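# Place bench rod into cabinet rack, then the part

## Task

Take the rod lying on the bench and set it into the rack inside the cabinet so it runs straight across, parallel to and between the two rods already there, with each of its ends resting in a notch of the rails. After that, set the part onto the same rack, and finish with both grippers released from everything.

## Robot and tools

Robot: two six-joint arms, left_arm and right_arm, each ending in a parallel two-finger gripper. In the shared scene frame (metres) the origin sits on the table surface midway between the arms, +z is up, +x points out across the table, and left_arm is on the +y side. The names left and right refer to the arms, not to sides of any picture. left_arm's base is at (-0.029, +0.284, 0), turned about z by roughly -9.4 degrees (quat_wxyz +0.997, 0, 0, -0.082); right_arm's base is at (+0.034, -0.289, 0) with no rotation.

Joint order, used in every row and every per-joint list: waist (joint1), shoulder (joint2), elbow (joint3), wrist pitch (joint4), wrist yaw (joint5), wrist roll (joint6). Nominal ranges in radians: waist -2.618 to 3.054, shoulder 0.000 to 3.142, elbow 0.000 to 3.142, wrist pitch -1.571 to 1.571, wrist yaw -1.571 to 1.571, wrist roll -2.094 to 2.094. The true end of each can differ by up to 0.036 rad.

A row is always 14 numbers, each in [-1, 1], covering both arms even if one stays still: left_arm's six joint values then its opening, then right_arm's six joint values then its opening. Joint values are scaled offsets, not angles: 1.0 equals 1.202 rad at the waist, 1.258 shoulder, 1.238 elbow, 2.073 wrist pitch, 2.022 wrist yaw and 2.022 wrist roll. The opening is absolute: +1 fully open, -1 closed.

execute_actions(actions): a list of up to 15 actions run in sequence. Each action is a table of up to 15 rows, one row per 1/30 s control step; if fewer rows are given, the final row repeats until 15 steps (0.5 s) have elapsed. Offsets in every row of an action are counted from the joint angles at the start of that action (for the first action, the angles in the latest result). An empty list simply returns state and images. An action asking any joint to go more than 0.036 rad beyond its range is refused for both arms; if the first action fails that, or any action is malformed, nothing in the call runs. A joint pushed to its true end stops there and the result may print "joint sent to its limit"; no such line does not prove there is room left.

move(target, speed, blocking): target is one 14-number row; its offsets are counted from the Joint positions of the latest result that lists them, not from where the arm happens to be. All joints of both arms travel in lockstep, so hands usually trace curves and nothing avoids obstacles or the other arm. speed (0.01 to 2 rad/s, default 0.5) caps the joint with the longest way to go; paths take 0.5 to 10 s and are cut off at 10 s. Openings are applied at once. blocking=false returns after 0.5 s while motion continues; then call wait or stop before sending more rows or moves. The extra "move:" line reports the ending (done, off_target, moving, held, fault), limits=held or limits=none, and each arm's joint furthest from its target.

wait(seconds): 0 to 10 s, arms keep their last command; ends early if a running move finishes. stop(): brakes a running move (needs some distance; fingers continue). zoom_image(camera, region): region [x0, y0, x1, y1] in that camera's pixels, top-left origin, at most 504 by 504. read_manual(section): only "licences". finished_scene(scene): give the current scene's number; it is final, so only call it once the rod and part are placed and released and stable.

Cameras: cam_head_left, cam_head_right, cam_high, cam_low (504x504) and fisheye cam_left_wrist, cam_right_wrist (616x616), returned in that order, with calibrations that may be slightly off.

Results: per arm, end_effector_position (m) and end_effector_quat_wxyz; this point lies between the finger pads about 1 cm behind the tips, and can be reported inaccurately at long reach. Fingers extend along the gripper's +z and close along its y. Joint positions and Joint velocities list six joints (rad, rad/s) then the pad gap (m; 0.094 fully open). Joint targets shows what joints are being driven toward. grip_measured gives the opening on the command scale. Joint torques are noisy with fixed offsets. "joint command not followed" means a clearance check altered targets. FAULT and MOTOR HOT lines warn of stops: a motor at 90 °C halts its arm for 10 s, at 100 °C the arm goes limp and drops.

Motion limits: per step each joint target stays within 0.202 (waist), 0.258 (shoulder), 0.238 (elbow), 0.573 (wrist pitch), 0.522 (yaw, roll) rad of the measured angle, and targets are scaled back if the hand would jump over 70 mm; big changes take several actions, so finish unfinished motion with further commands. Arms sag under zero offsets: resend offsets that restore the desired angles, then zeros.

Gripping: to hold, command an opening about 0.03 below grip_measured (smaller gap means lighter). Pads press at most roughly 50 to 62 N, less on very thin items. Brief external tugs or pushes may occur.

Avoid: knocking or placing anything off the table, letting the arms collide or press each other, dropping items, fast impacts, and targets set far beyond a contact, which push hard.

Each tool is called after "Emit:" as name([rows], argument=value, ...), one row to a line, values as JSON.

## Session

Emit:
execute_actions(actions=[])

Scene clock: 0.00 s.
left_arm: end_effector_position=(+0.0650, +0.1615, +0.1790) grip_measured=+1.000 end_effector_quat_wxyz=(+0.279, +0.644, +0.708, +0.074) | right_arm: end_effector_position=(+0.5295, -0.3124, +0.1781) grip_measured=+1.000 end_effector_quat_wxyz=(+0.664, -0.364, +0.647, +0.087)
Joint names: [waist, shoulder, elbow, wrist pitch, wrist yaw, wrist roll]
Joint positions: left_arm=[-1.337  0.726  0.893 -1.405 -0.492  0.06   0.094] | right_arm=[-0.352  1.92   1.008  0.724 -0.987 -0.538  0.094]
Joint velocities: left_arm=[ 0.007 -0.002  0.012 -0.037  0.037  0.022  0.   ] | right_arm=[-0.017  0.017 -0.007  0.051 -0.051 -0.037  0.   ]
Joint torques (N m, as the arm reports them, + toward a larger angle): no reading
Motor temperatures (°C, as the motors report them): left_arm=[27 28 28 26 29 28] | right_arm=[28 29 26 28 26 28]
Joint targets: left_arm=[-1.337 0.722 0.905 -1.401 -0.501 0.057] | right_arm=[-0.352 1.909 1.015 0.722 -0.992 -0.534]

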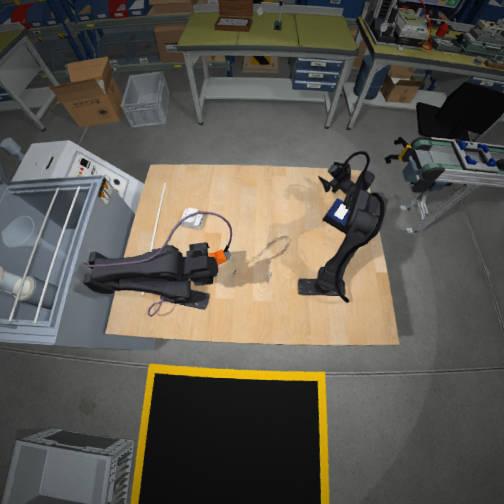

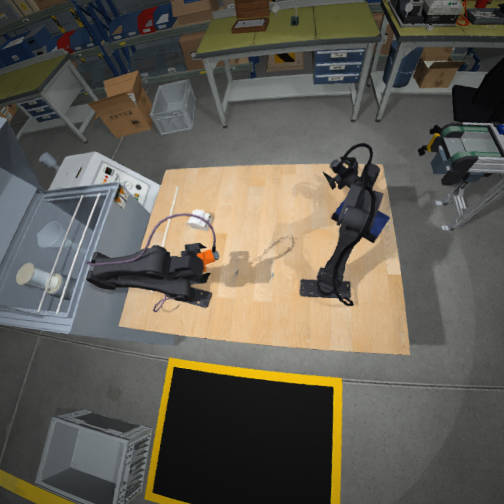

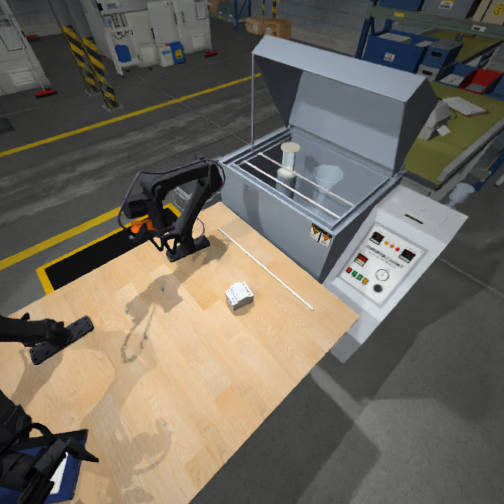

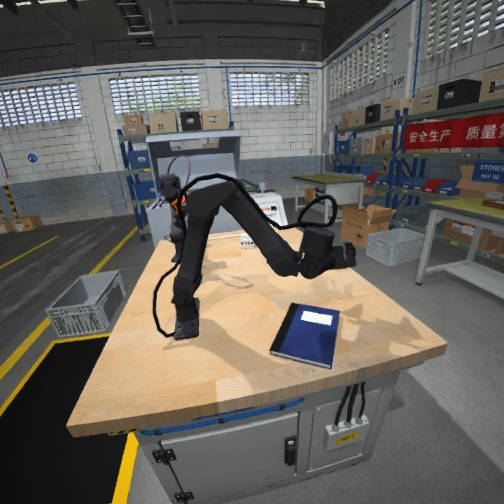

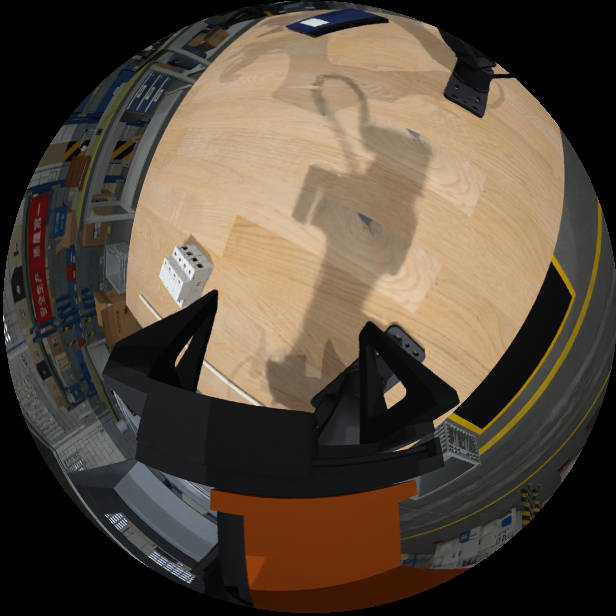

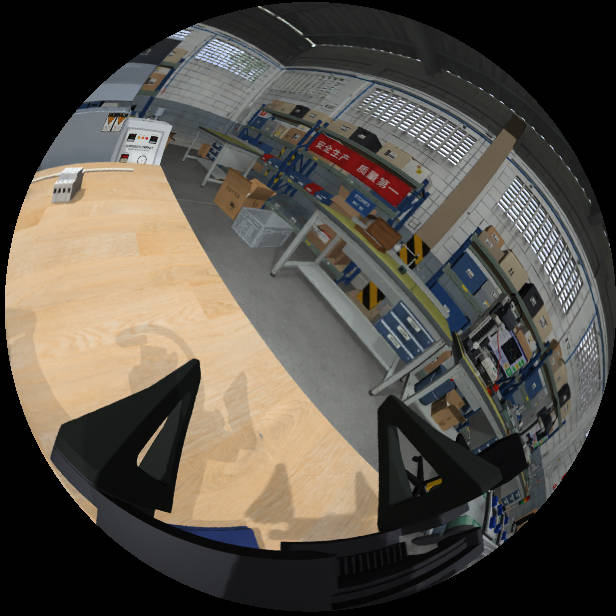

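Emit:
zoom_image(camera="cam_high", region=[200, 110, 420, 330])

Emit:
zoom_image(camera="cam_head_left", region=[0, 160, 220, 360])

Emit:
zoom_image(camera="cam_head_right", region=[0, 160, 220, 360])

Region (200, 110, 420, 330) of cam_high's 504x504 image, scaled by 2.291, with more detail than that image has.

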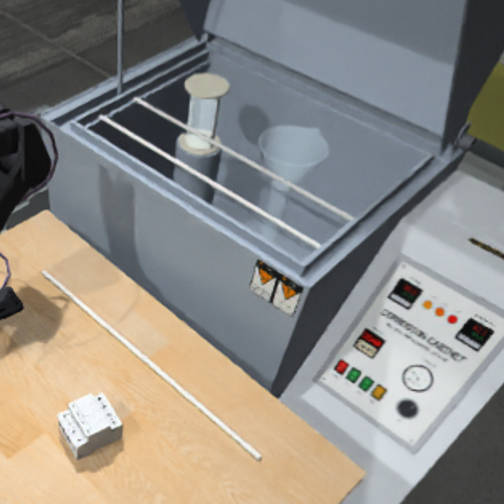

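Region (0, 160, 220, 360) of cam_head_left's 504x504 image, scaled by 2.291, with more detail than that image has; it fills the top 458 rows of this view, and the rest is white.

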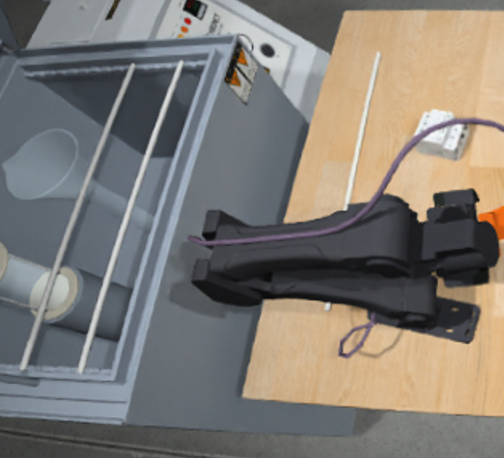

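Region (0, 160, 220, 360) of cam_head_right's 504x504 image, scaled by 2.291, with more detail than that image has; it fills the top 458 rows of this view, and the rest is white.

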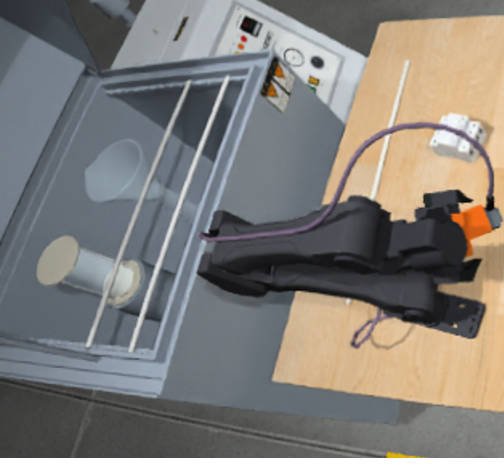

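Emit:
move(target=[1,0.3,0.2,0.03,0.243,0.242,1,0,0,0,0,0,0,1], speed=1.0)

Emit:
move(target=[0.706,0.572,0.28,0.055,0,0,0.3,0,0,0,0,0,0,1], speed=0.8)

Scene clock: 47.43 s.
left_arm: end_effector_position=(+0.1609, +0.2262, +0.1729) grip_measured=+1.000 end_effector_quat_wxyz=(+0.107, +0.410, +0.906, +0.019) | right_arm: end_effector_position=(+0.5295, -0.3124, +0.1781) grip_measured=+1.000 end_effector_quat_wxyz=(+0.664, -0.364, +0.647, +0.087)
Joint names: [waist, shoulder, elbow, wrist pitch, wrist yaw, wrist roll]
Joint positions: left_arm=[-0.146  1.099  1.106 -1.36  -0.012  0.541  0.094] | right_arm=[-0.352  1.92   1.008  0.724 -0.987 -0.538  0.094]
Joint velocities: left_arm=[ 0.007 -0.022  0.007 -0.022 -0.037 -0.051  0.   ] | right_arm=[ 0.002  0.012 -0.022 -0.022 -0.051  0.081  0.   ]
Joint torques (N m, as the arm reports them, + toward a larger angle): left_arm=[ 0.72 -1.91  9.86  0.96  0.11  0.06] | right_arm=[ 0.05 -8.51  5.57  1.88 -0.1  -0.02]
Motor temperatures (°C, as the motors report them): left_arm=[27 28 31 28 29 28] | right_arm=[28 33 28 31 26 28]
Joint targets: left_arm=[-0.136 1.103 1.141 -1.343 -0.000 0.549] | right_arm=[-0.352 1.920 1.008 0.724 -0.987 -0.538]
move: off_target (left_arm); limits=none; left_arm: farthest joint: the elbow, 0.034 radians from its target (0.247 radians at the start); right_arm: farthest joint: the waist, 0.000 radians from its target (0.000 radians at the start)
camera_calibration (this result's frames):
cam_left_wrist: T_world_to_cam=[[-0.526583, -0.849722, -0.0261411, 0.270247], [-0.742156, 0.444491, 0.50163, -0.0534397], [-0.414626, 0.28355, -0.864687, 0.275919], [0, 0, 0, 1]] pos_world=[0.21705, 0.175151, 0.272455]

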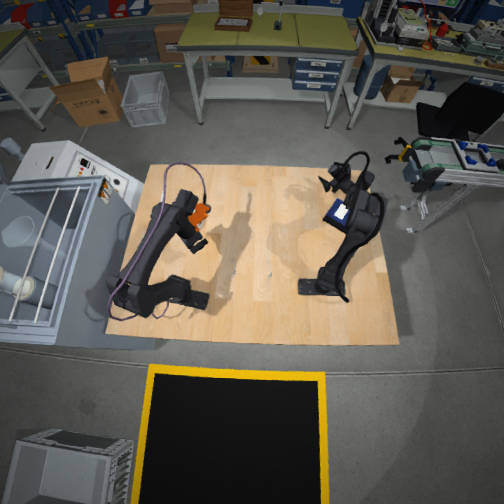

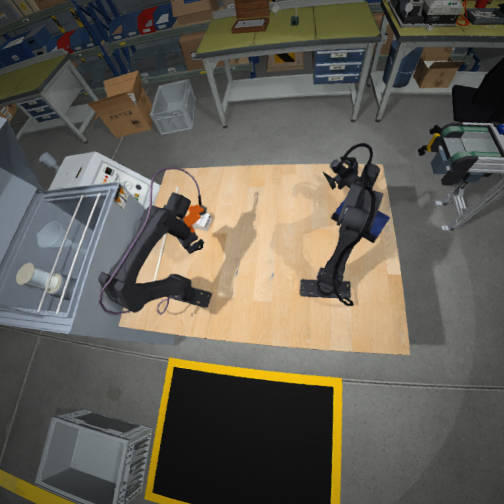

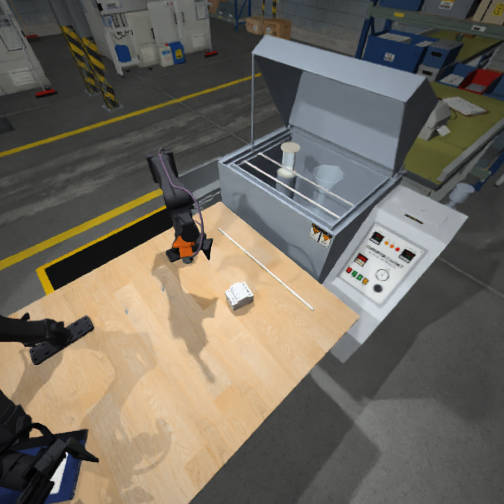

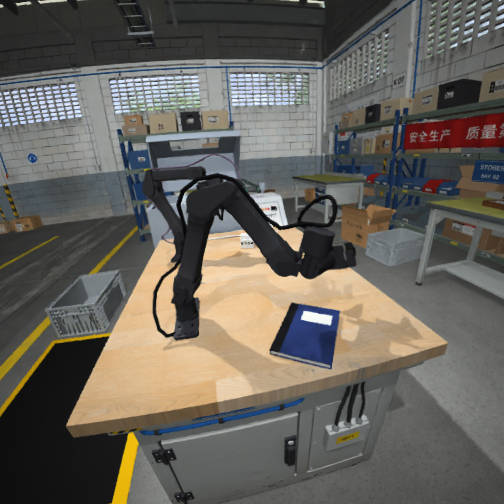

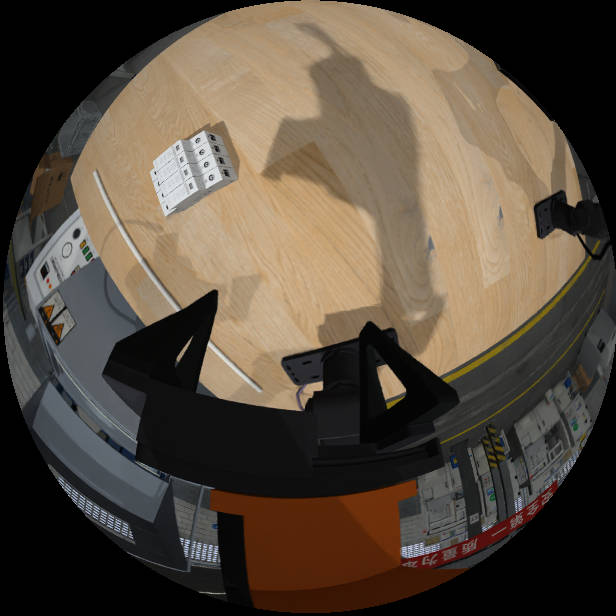

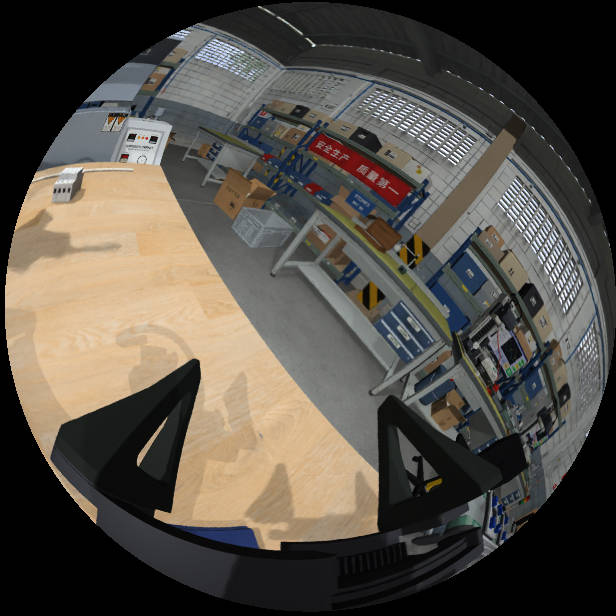

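Scene clock: 48.93 s.
left_arm: end_effector_position=(+0.2353, +0.4465, +0.0827) grip_measured=+0.302 end_effector_quat_wxyz=(-0.047, +0.000, +0.999, -0.021) | right_arm: end_effector_position=(+0.5295, -0.3124, +0.1781) grip_measured=+1.000 end_effector_quat_wxyz=(+0.664, -0.364, +0.647, +0.087)
Joint names: [waist, shoulder, elbow, wrist pitch, wrist yaw, wrist roll]
Joint positions: left_arm=[ 0.706  1.829  1.414 -1.258 -0.013  0.541  0.061] | right_arm=[-0.352  1.92   1.008  0.724 -0.987 -0.538  0.094]
Joint velocities: left_arm=[-0.002 -0.017  0.002 -0.022  0.022 -0.066 -0.001] | right_arm=[ 0.012 -0.017  0.007  0.007  0.051 -0.066  0.   ]
Joint torques (N m, as the arm reports them, + toward a larger angle): left_arm=[ -0.11 -10.64   9.73   0.22  -0.04   0.  ] | right_arm=[ 0.04 -8.51  5.55  1.89 -0.1  -0.03]
Motor temperatures (°C, as the motors report them): left_arm=[27 28 31 27 29 28] | right_arm=[28 33 28 31 26 28]
Joint targets: left_arm=[0.703 1.819 1.452 -1.246 -0.012 0.541] | right_arm=[-0.352 1.920 1.008 0.724 -0.987 -0.538]
move: off_target (left_arm); limits=none; left_arm: farthest joint: the elbow, 0.039 radians from its target (0.347 radians at the start); right_arm: farthest joint: the waist, 0.000 radians from its target (0.000 radians at the start)
camera_calibration (this result's frames):
cam_left_wrist: T_world_to_cam=[[0.2957, -0.953928, 0.0508312, 0.340861], [-0.65096, -0.16227, 0.741566, 0.178659], [-0.699152, -0.25237, -0.668952, 0.456355], [0, 0, 0, 1]] pos_world=[0.334569, 0.469317, 0.155466]

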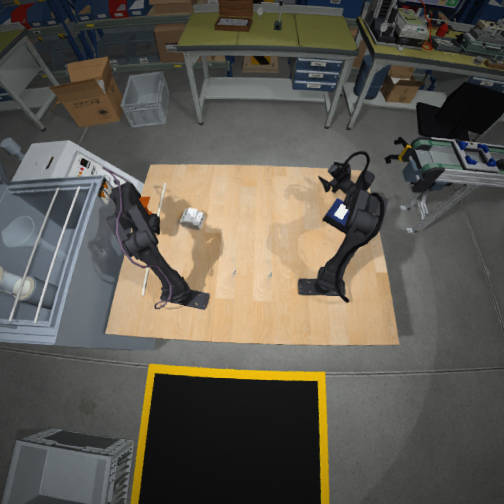

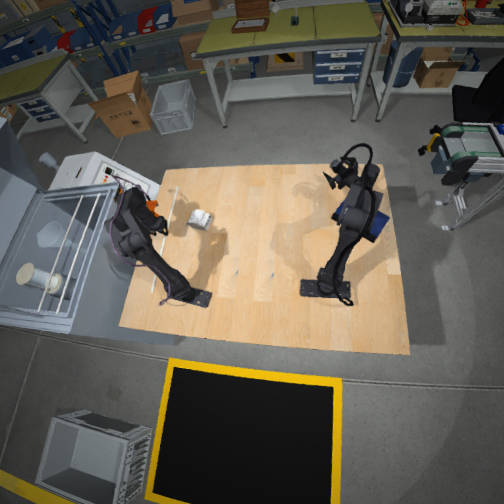

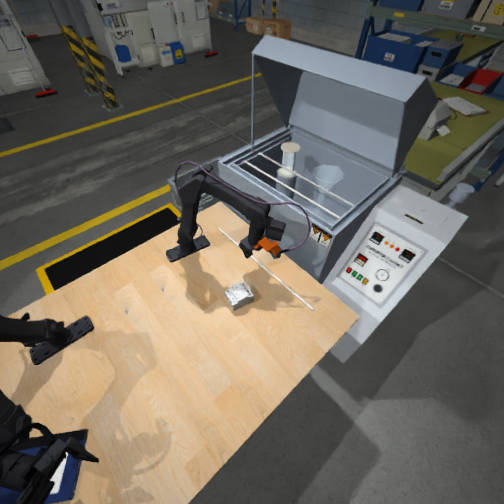

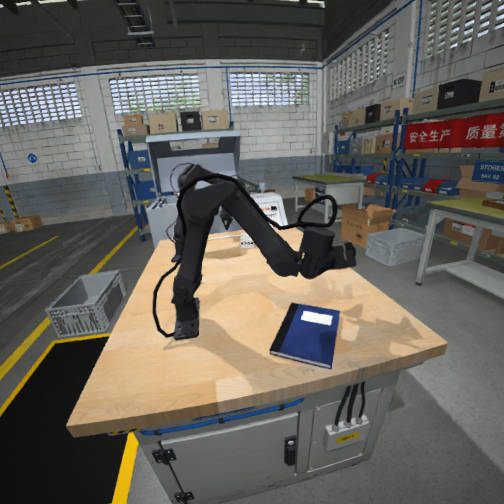

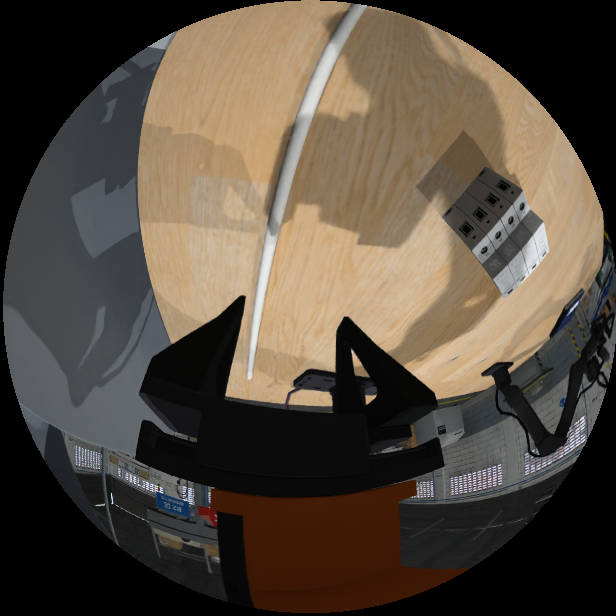

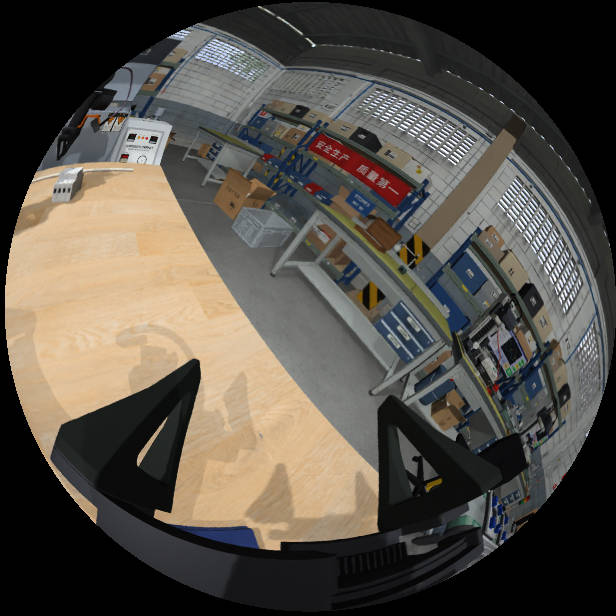

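Emit:
move(target=[0.02,0.045,-0.085,0.148,0.008,0.012,0,0,0,0,0,0,0,1], speed=0.3)

Scene clock: 56.27 s.
left_arm: end_effector_position=(+0.2661, +0.4695, +0.0393) grip_measured=+0.003 end_effector_quat_wxyz=(+0.011, +0.001, +1.000, +0.012) | right_arm: end_effector_position=(+0.5295, -0.3124, +0.1781) grip_measured=+1.000 end_effector_quat_wxyz=(+0.664, -0.364, +0.647, +0.087)
Joint names: [waist, shoulder, elbow, wrist pitch, wrist yaw, wrist roll]
Joint positions: left_arm=[ 0.719  1.889  1.318 -0.969 -0.009  0.557  0.047] | right_arm=[-0.352  1.92   1.008  0.724 -0.987 -0.538  0.094]
Joint velocities: left_arm=[-0.012 -0.002  0.002 -0.037 -0.022  0.051 -0.   ] | right_arm=[ 0.012  0.002 -0.007 -0.007  0.037 -0.007  0.   ]
Joint torques (N m, as the arm reports them, + toward a larger angle): left_arm=[  0.72 -10.38   5.57   0.57   0.09   0.06] | right_arm=[ 0.04 -8.51  5.56  1.89 -0.11 -0.03]
Motor temperatures (°C, as the motors report them): left_arm=[27 29 31 27 29 28] | right_arm=[28 33 28 31 26 28]
Joint targets: left_arm=[0.730 1.886 1.309 -0.951 0.003 0.565] | right_arm=[-0.352 1.920 1.008 0.724 -0.987 -0.538]
move: done; limits=none; left_arm: farthest joint: the wrist pitch, 0.018 radians from its target (0.306 radians at the start); right_arm: farthest joint: the waist, 0.000 radians from its target (0.000 radians at the start)
camera_calibration (this result's frames):
cam_left_wrist: T_world_to_cam=[[0.288648, -0.957177, 0.0222465, 0.360512], [-0.73246, -0.205799, 0.64896, 0.280424], [-0.616591, -0.203616, -0.760497, 0.413387], [0, 0, 0, 1]] pos_world=[0.35623, 0.486957, 0.124376]

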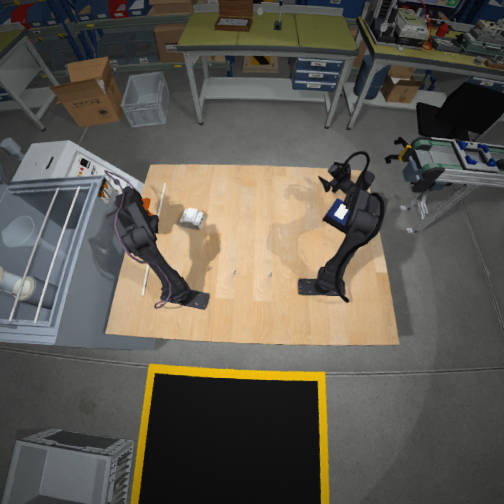

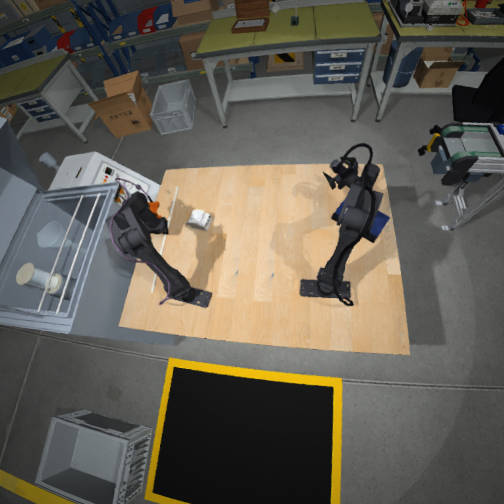

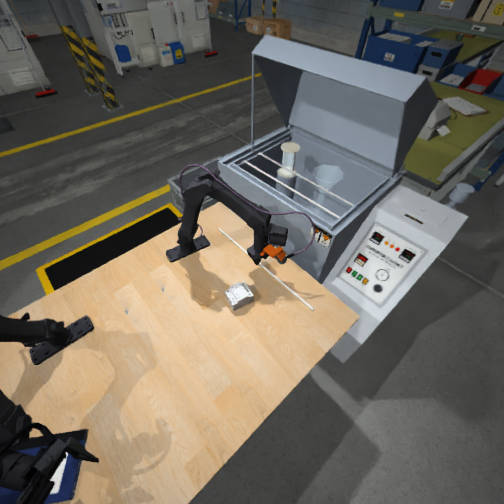

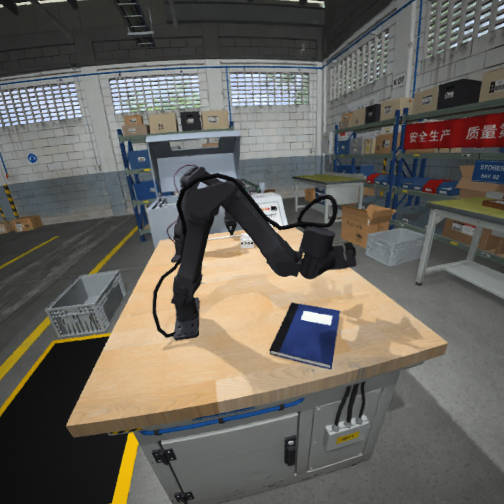

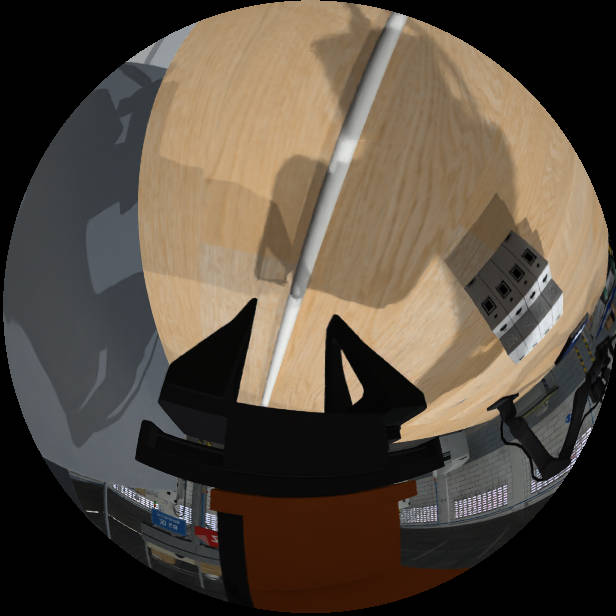

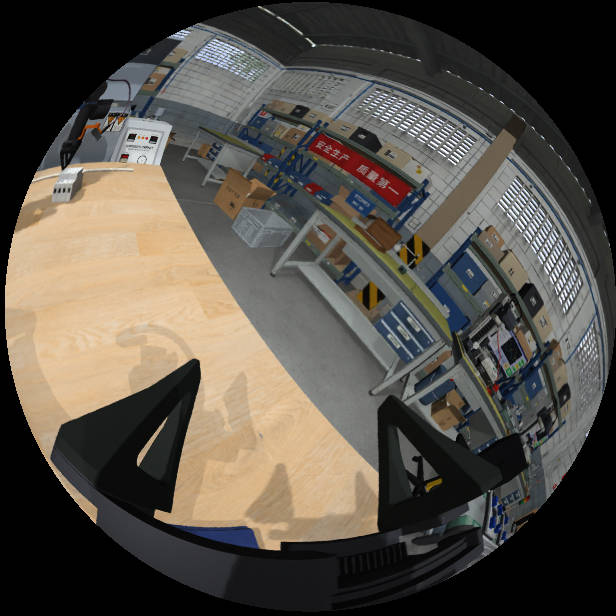

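Emit:
move(target=[0.009,0.026,-0.064,0.045,0.006,0.004,-0.3,0,0,0,0,0,0,1], speed=0.12)

Scene clock: 60.80 s.
left_arm: end_effector_position=(+0.2594, +0.4652, +0.0156) grip_measured=-0.298 end_effector_quat_wxyz=(-0.001, +0.002, +1.000, +0.004) | right_arm: end_effector_position=(+0.5295, -0.3124, +0.1781) grip_measured=+1.000 end_effector_quat_wxyz=(+0.664, -0.364, +0.647, +0.087)
Joint names: [waist, shoulder, elbow, wrist pitch, wrist yaw, wrist roll]
Joint positions: left_arm=[ 0.719  1.918  1.258 -0.908 -0.008  0.559  0.033] | right_arm=[-0.352  1.92   1.008  0.724 -0.987 -0.538  0.094]
Joint velocities: left_arm=[-0.007  0.002 -0.022  0.022  0.022 -0.037 -0.002] | right_arm=[-0.012 -0.022  0.012 -0.051 -0.007  0.007  0.   ]
Joint torques (N m, as the arm reports them, + toward a larger angle): left_arm=[ 0.75 -9.79  4.5   0.69  0.08  0.05] | right_arm=[ 0.03 -8.5   5.55  1.89 -0.1  -0.03]
Motor temperatures (°C, as the motors report them): left_arm=[27 30 31 27 29 28] | right_arm=[28 33 28 31 26 28]
Joint targets: left_arm=[0.730 1.922 1.239 -0.876 0.003 0.566] | right_arm=[-0.352 1.920 1.008 0.724 -0.987 -0.538]
move: off_target (left_arm); limits=none; left_arm: farthest joint: the wrist pitch, 0.032 radians from its target (0.093 radians at the start); right_arm: farthest joint: the waist, 0.000 radians from its target (0.000 radians at the start)
camera_calibration (this result's frames):
cam_left_wrist: T_world_to_cam=[[0.288153, -0.957094, 0.0306544, 0.358736], [-0.717266, -0.194517, 0.669098, 0.280507], [-0.634427, -0.21479, -0.742541, 0.399924], [0, 0, 0, 1]] pos_world=[0.35155, 0.483807, 0.0982762]

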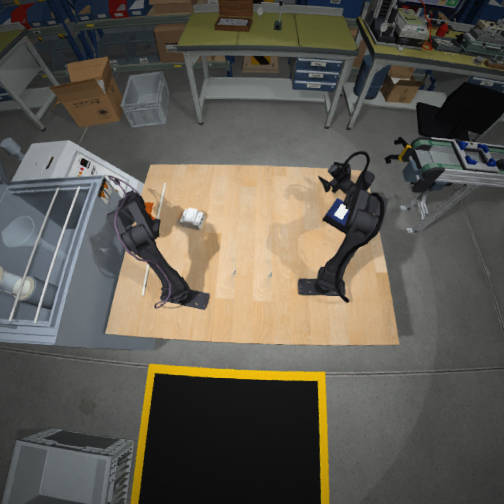

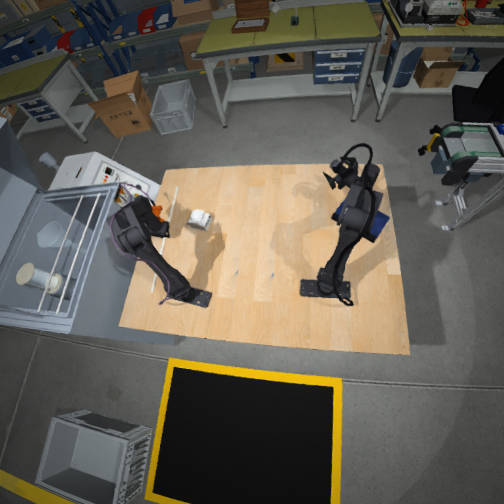

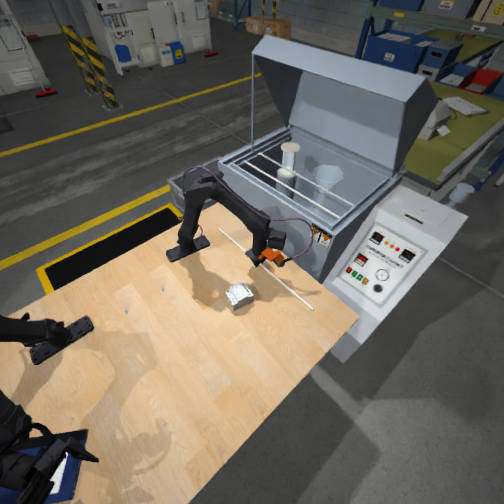

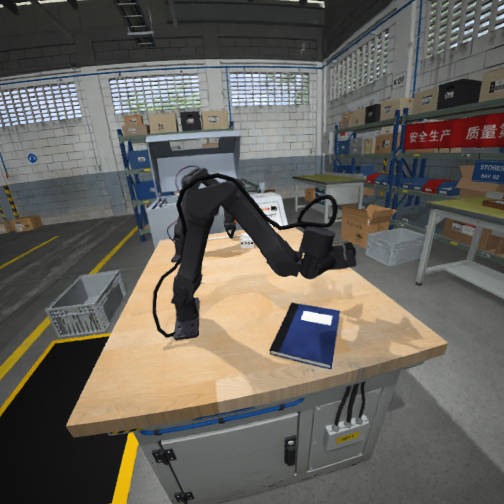

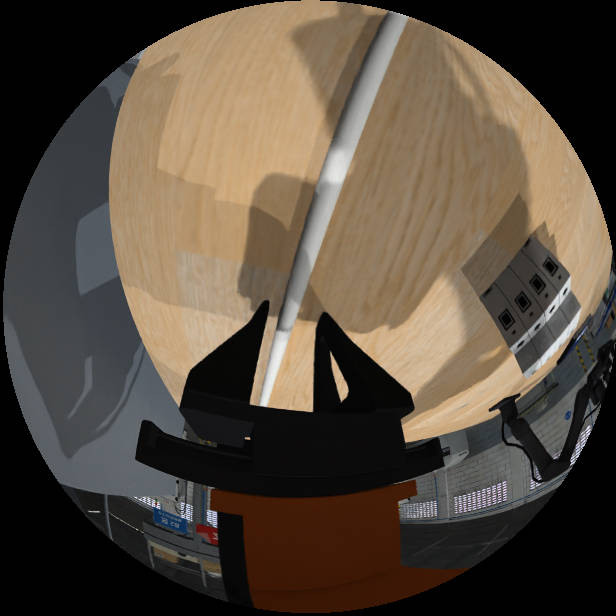

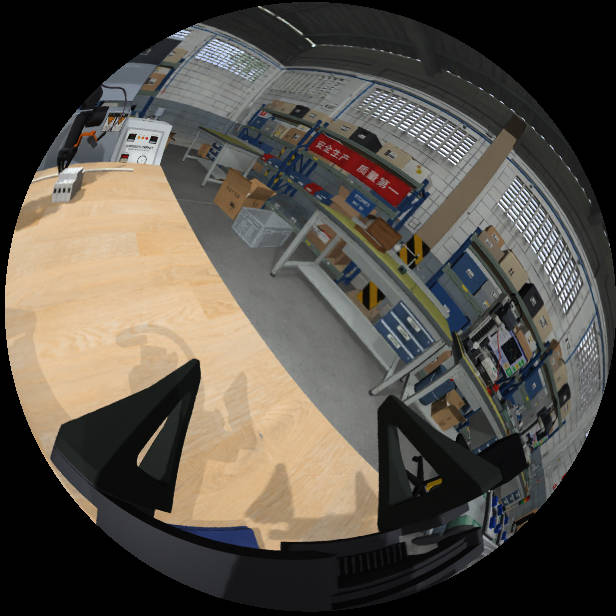

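Likely touching the table. Close.

Emit:
move(target=[0,-0.003,0.005,0,0,0,-0.83,0,0,0,0,0,0,1])

Scene clock: 63.57 s.
left_arm: end_effector_position=(+0.2593, +0.4651, +0.0156) grip_measured=-0.809 end_effector_quat_wxyz=(-0.001, +0.002, +1.000, +0.004) | right_arm: end_effector_position=(+0.5295, -0.3124, +0.1781) grip_measured=+1.000 end_effector_quat_wxyz=(+0.664, -0.364, +0.647, +0.087)
Joint names: [waist, shoulder, elbow, wrist pitch, wrist yaw, wrist roll]
Joint positions: left_arm=[ 0.719  1.918  1.258 -0.908 -0.008  0.559  0.009] | right_arm=[-0.352  1.92   1.008  0.724 -0.987 -0.538  0.094]
Joint velocities: left_arm=[ 0.002  0.007 -0.032 -0.007 -0.051  0.095 -0.001] | right_arm=[ 0.007 -0.022 -0.002 -0.007 -0.037  0.051  0.   ]
Joint torques (N m, as the arm reports them, + toward a larger angle): left_arm=[  0.07 -10.56   6.69   0.31  -0.02   0.  ] | right_arm=[ 0.04 -8.5   5.58  1.88 -0.11 -0.03]
Motor temperatures (°C, as the motors report them): left_arm=[27 30 30 27 29 28] | right_arm=[28 33 28 31 26 28]
Joint targets: left_arm=[0.719 1.914 1.264 -0.908 -0.008 0.558] | right_arm=[-0.352 1.920 1.008 0.724 -0.987 -0.538]
move: done; limits=none; left_arm: farthest joint: the elbow, 0.006 radians from its target (0.006 radians at the start); right_arm: farthest joint: the waist, 0.000 radians from its target (0.000 radians at the start)
camera_calibration (this result's frames):
cam_left_wrist: T_world_to_cam=[[0.288163, -0.957087, 0.0307534, 0.358704], [-0.717049, -0.194383, 0.66937, 0.280317], [-0.634668, -0.214939, -0.742293, 0.39999], [0, 0, 0, 1]] pos_world=[0.351496, 0.483774, 0.0982424]

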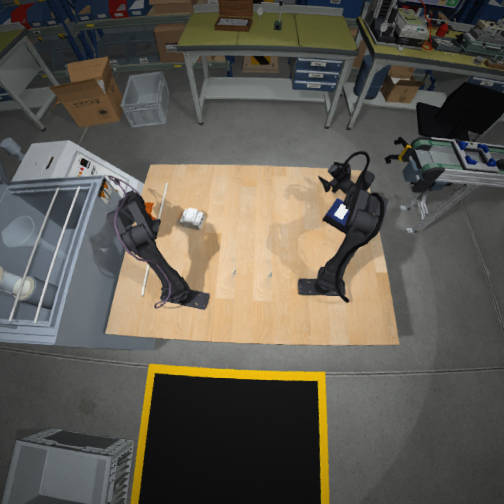

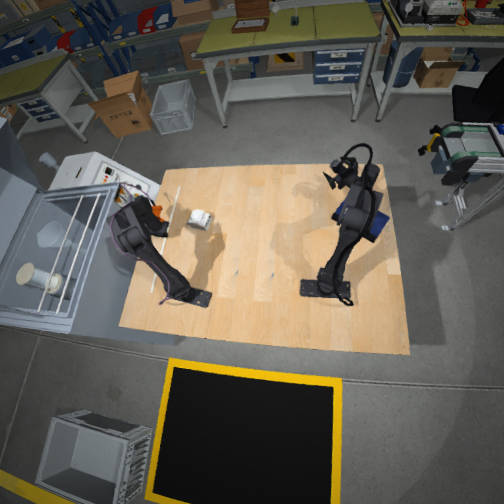

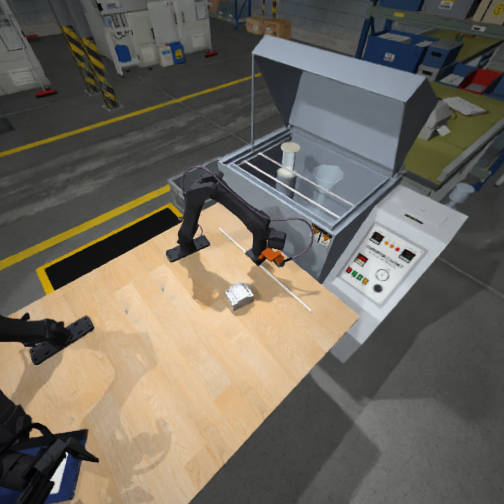

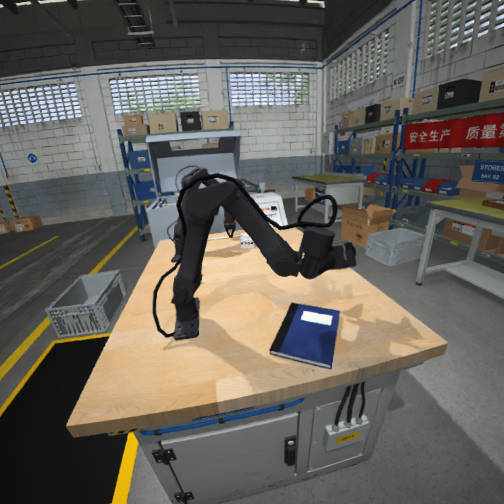

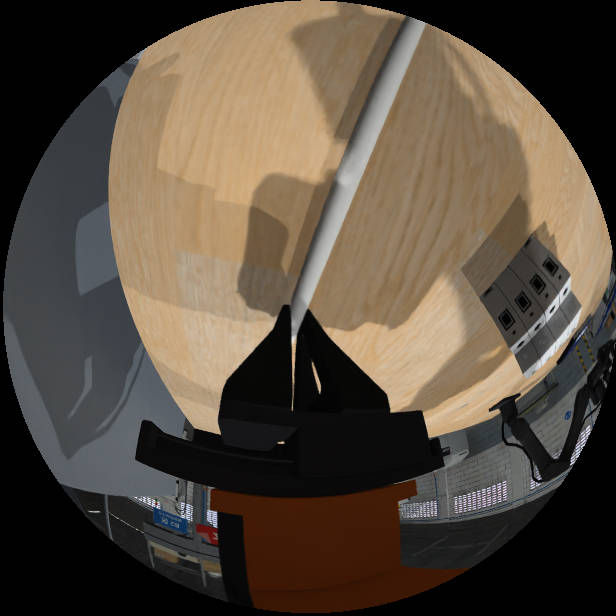

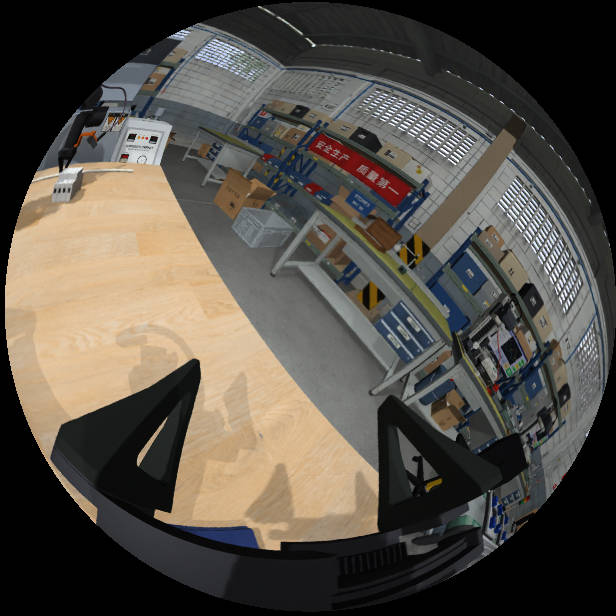

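Emit:
move(target=[0.362,-0.515,0.145,-0.04,-0.2,0.28,-0.845,0,0,0,0,0,0,1], speed=0.35)

Emit:
zoom_image(camera="cam_high", region=[180, 60, 420, 300])

Scene clock: 79.37 s.
left_arm: end_effector_position=(+0.0975, +0.5985, +0.2810) grip_measured=-0.809 end_effector_quat_wxyz=(+0.006, -0.003, +0.924, +0.383) | right_arm: end_effector_position=(+0.5295, -0.3124, +0.1781) grip_measured=+1.000 end_effector_quat_wxyz=(+0.664, -0.364, +0.647, +0.087)
Joint names: [waist, shoulder, elbow, wrist pitch, wrist yaw, wrist roll]
Joint positions: left_arm=[ 1.146  1.284  1.405 -0.994 -0.396  1.121  0.009] | right_arm=[-0.352  1.92   1.008  0.724 -0.987 -0.538  0.094]
Joint velocities: left_arm=[-0.002  0.002 -0.007  0.037 -0.022 -0.022 -0.   ] | right_arm=[-0.012  0.017 -0.007  0.007 -0.007 -0.022  0.   ]
Joint torques (N m, as the arm reports them, + toward a larger angle): left_arm=[ 0.59 -6.21 10.04  1.63 -0.31  0.02] | right_arm=[ 0.05 -8.5   5.56  1.88 -0.11 -0.04]
Motor temperatures (°C, as the motors report them): left_arm=[27 32 31 27 29 28] | right_arm=[28 33 28 32 26 28]
Joint targets: left_arm=[1.154 1.270 1.437 -0.991 -0.412 1.125] | right_arm=[-0.352 1.920 1.008 0.724 -0.987 -0.538]
move: off_target (left_arm); limits=none; left_arm: farthest joint: the elbow, 0.032 radians from its target (0.180 radians at the start); right_arm: farthest joint: the waist, 0.000 radians from its target (0.000 radians at the start)
camera_calibration (this result's frames):
cam_left_wrist: T_world_to_cam=[[0.300758, -0.703119, -0.644335, 0.561342], [-0.721291, -0.609698, 0.328644, 0.357291], [-0.623926, 0.365911, -0.690525, 0.159715], [0, 0, 0, 1]] pos_world=[0.188533, 0.554089, 0.354558]

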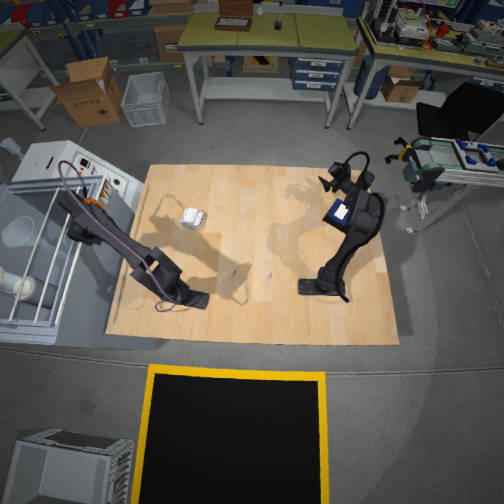

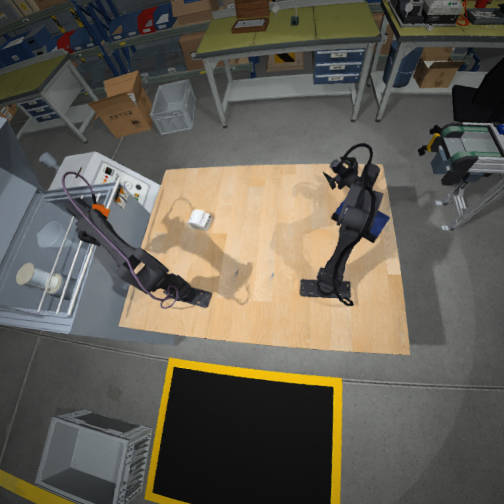

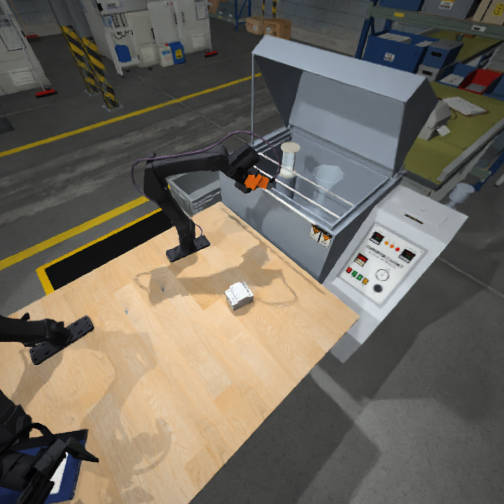

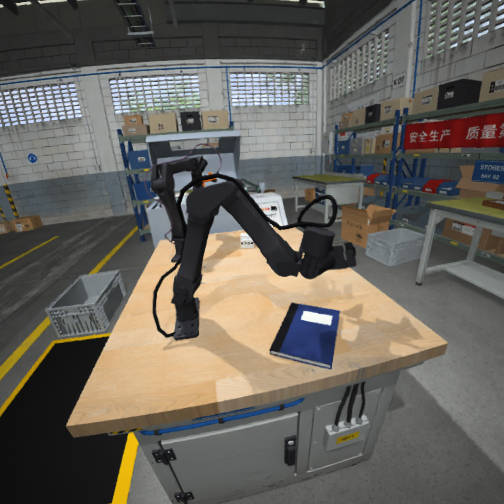

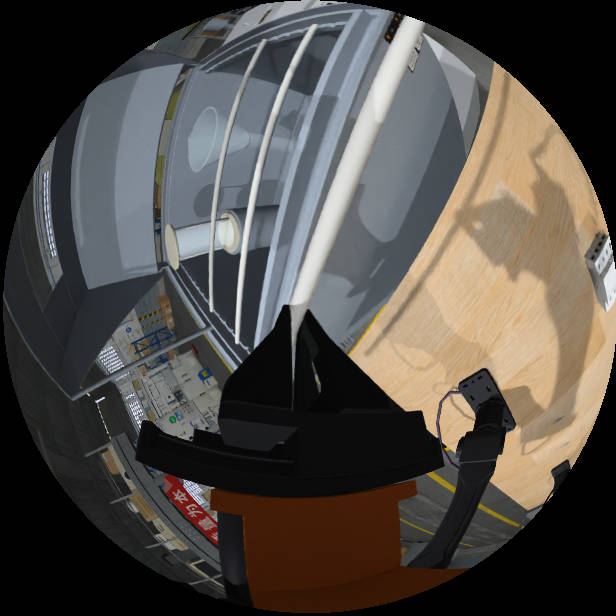

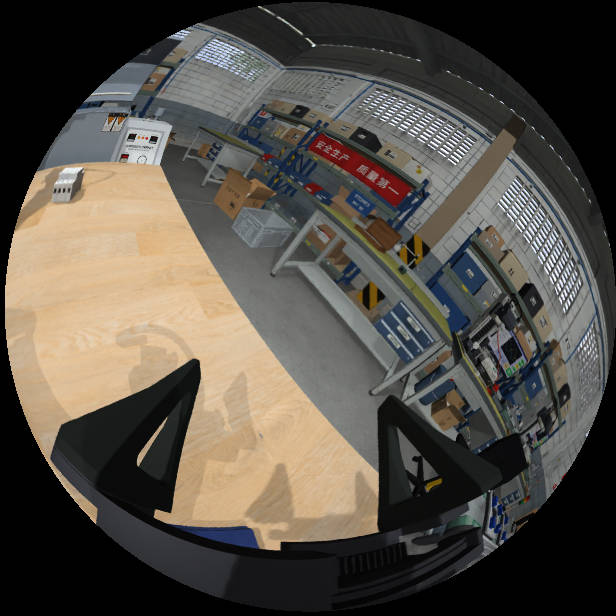

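Region (180, 60, 420, 300) of cam_high's 504x504 image, scaled by 2.100, with more detail than that image has.

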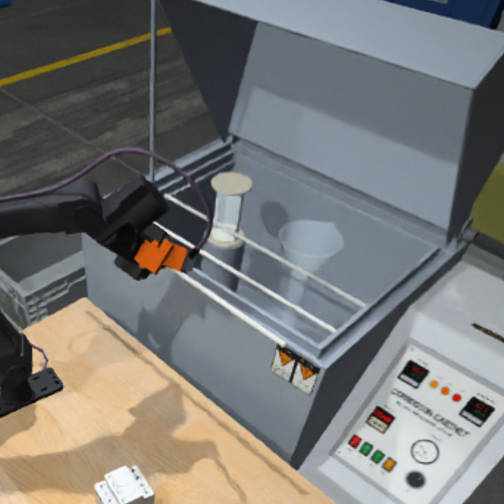

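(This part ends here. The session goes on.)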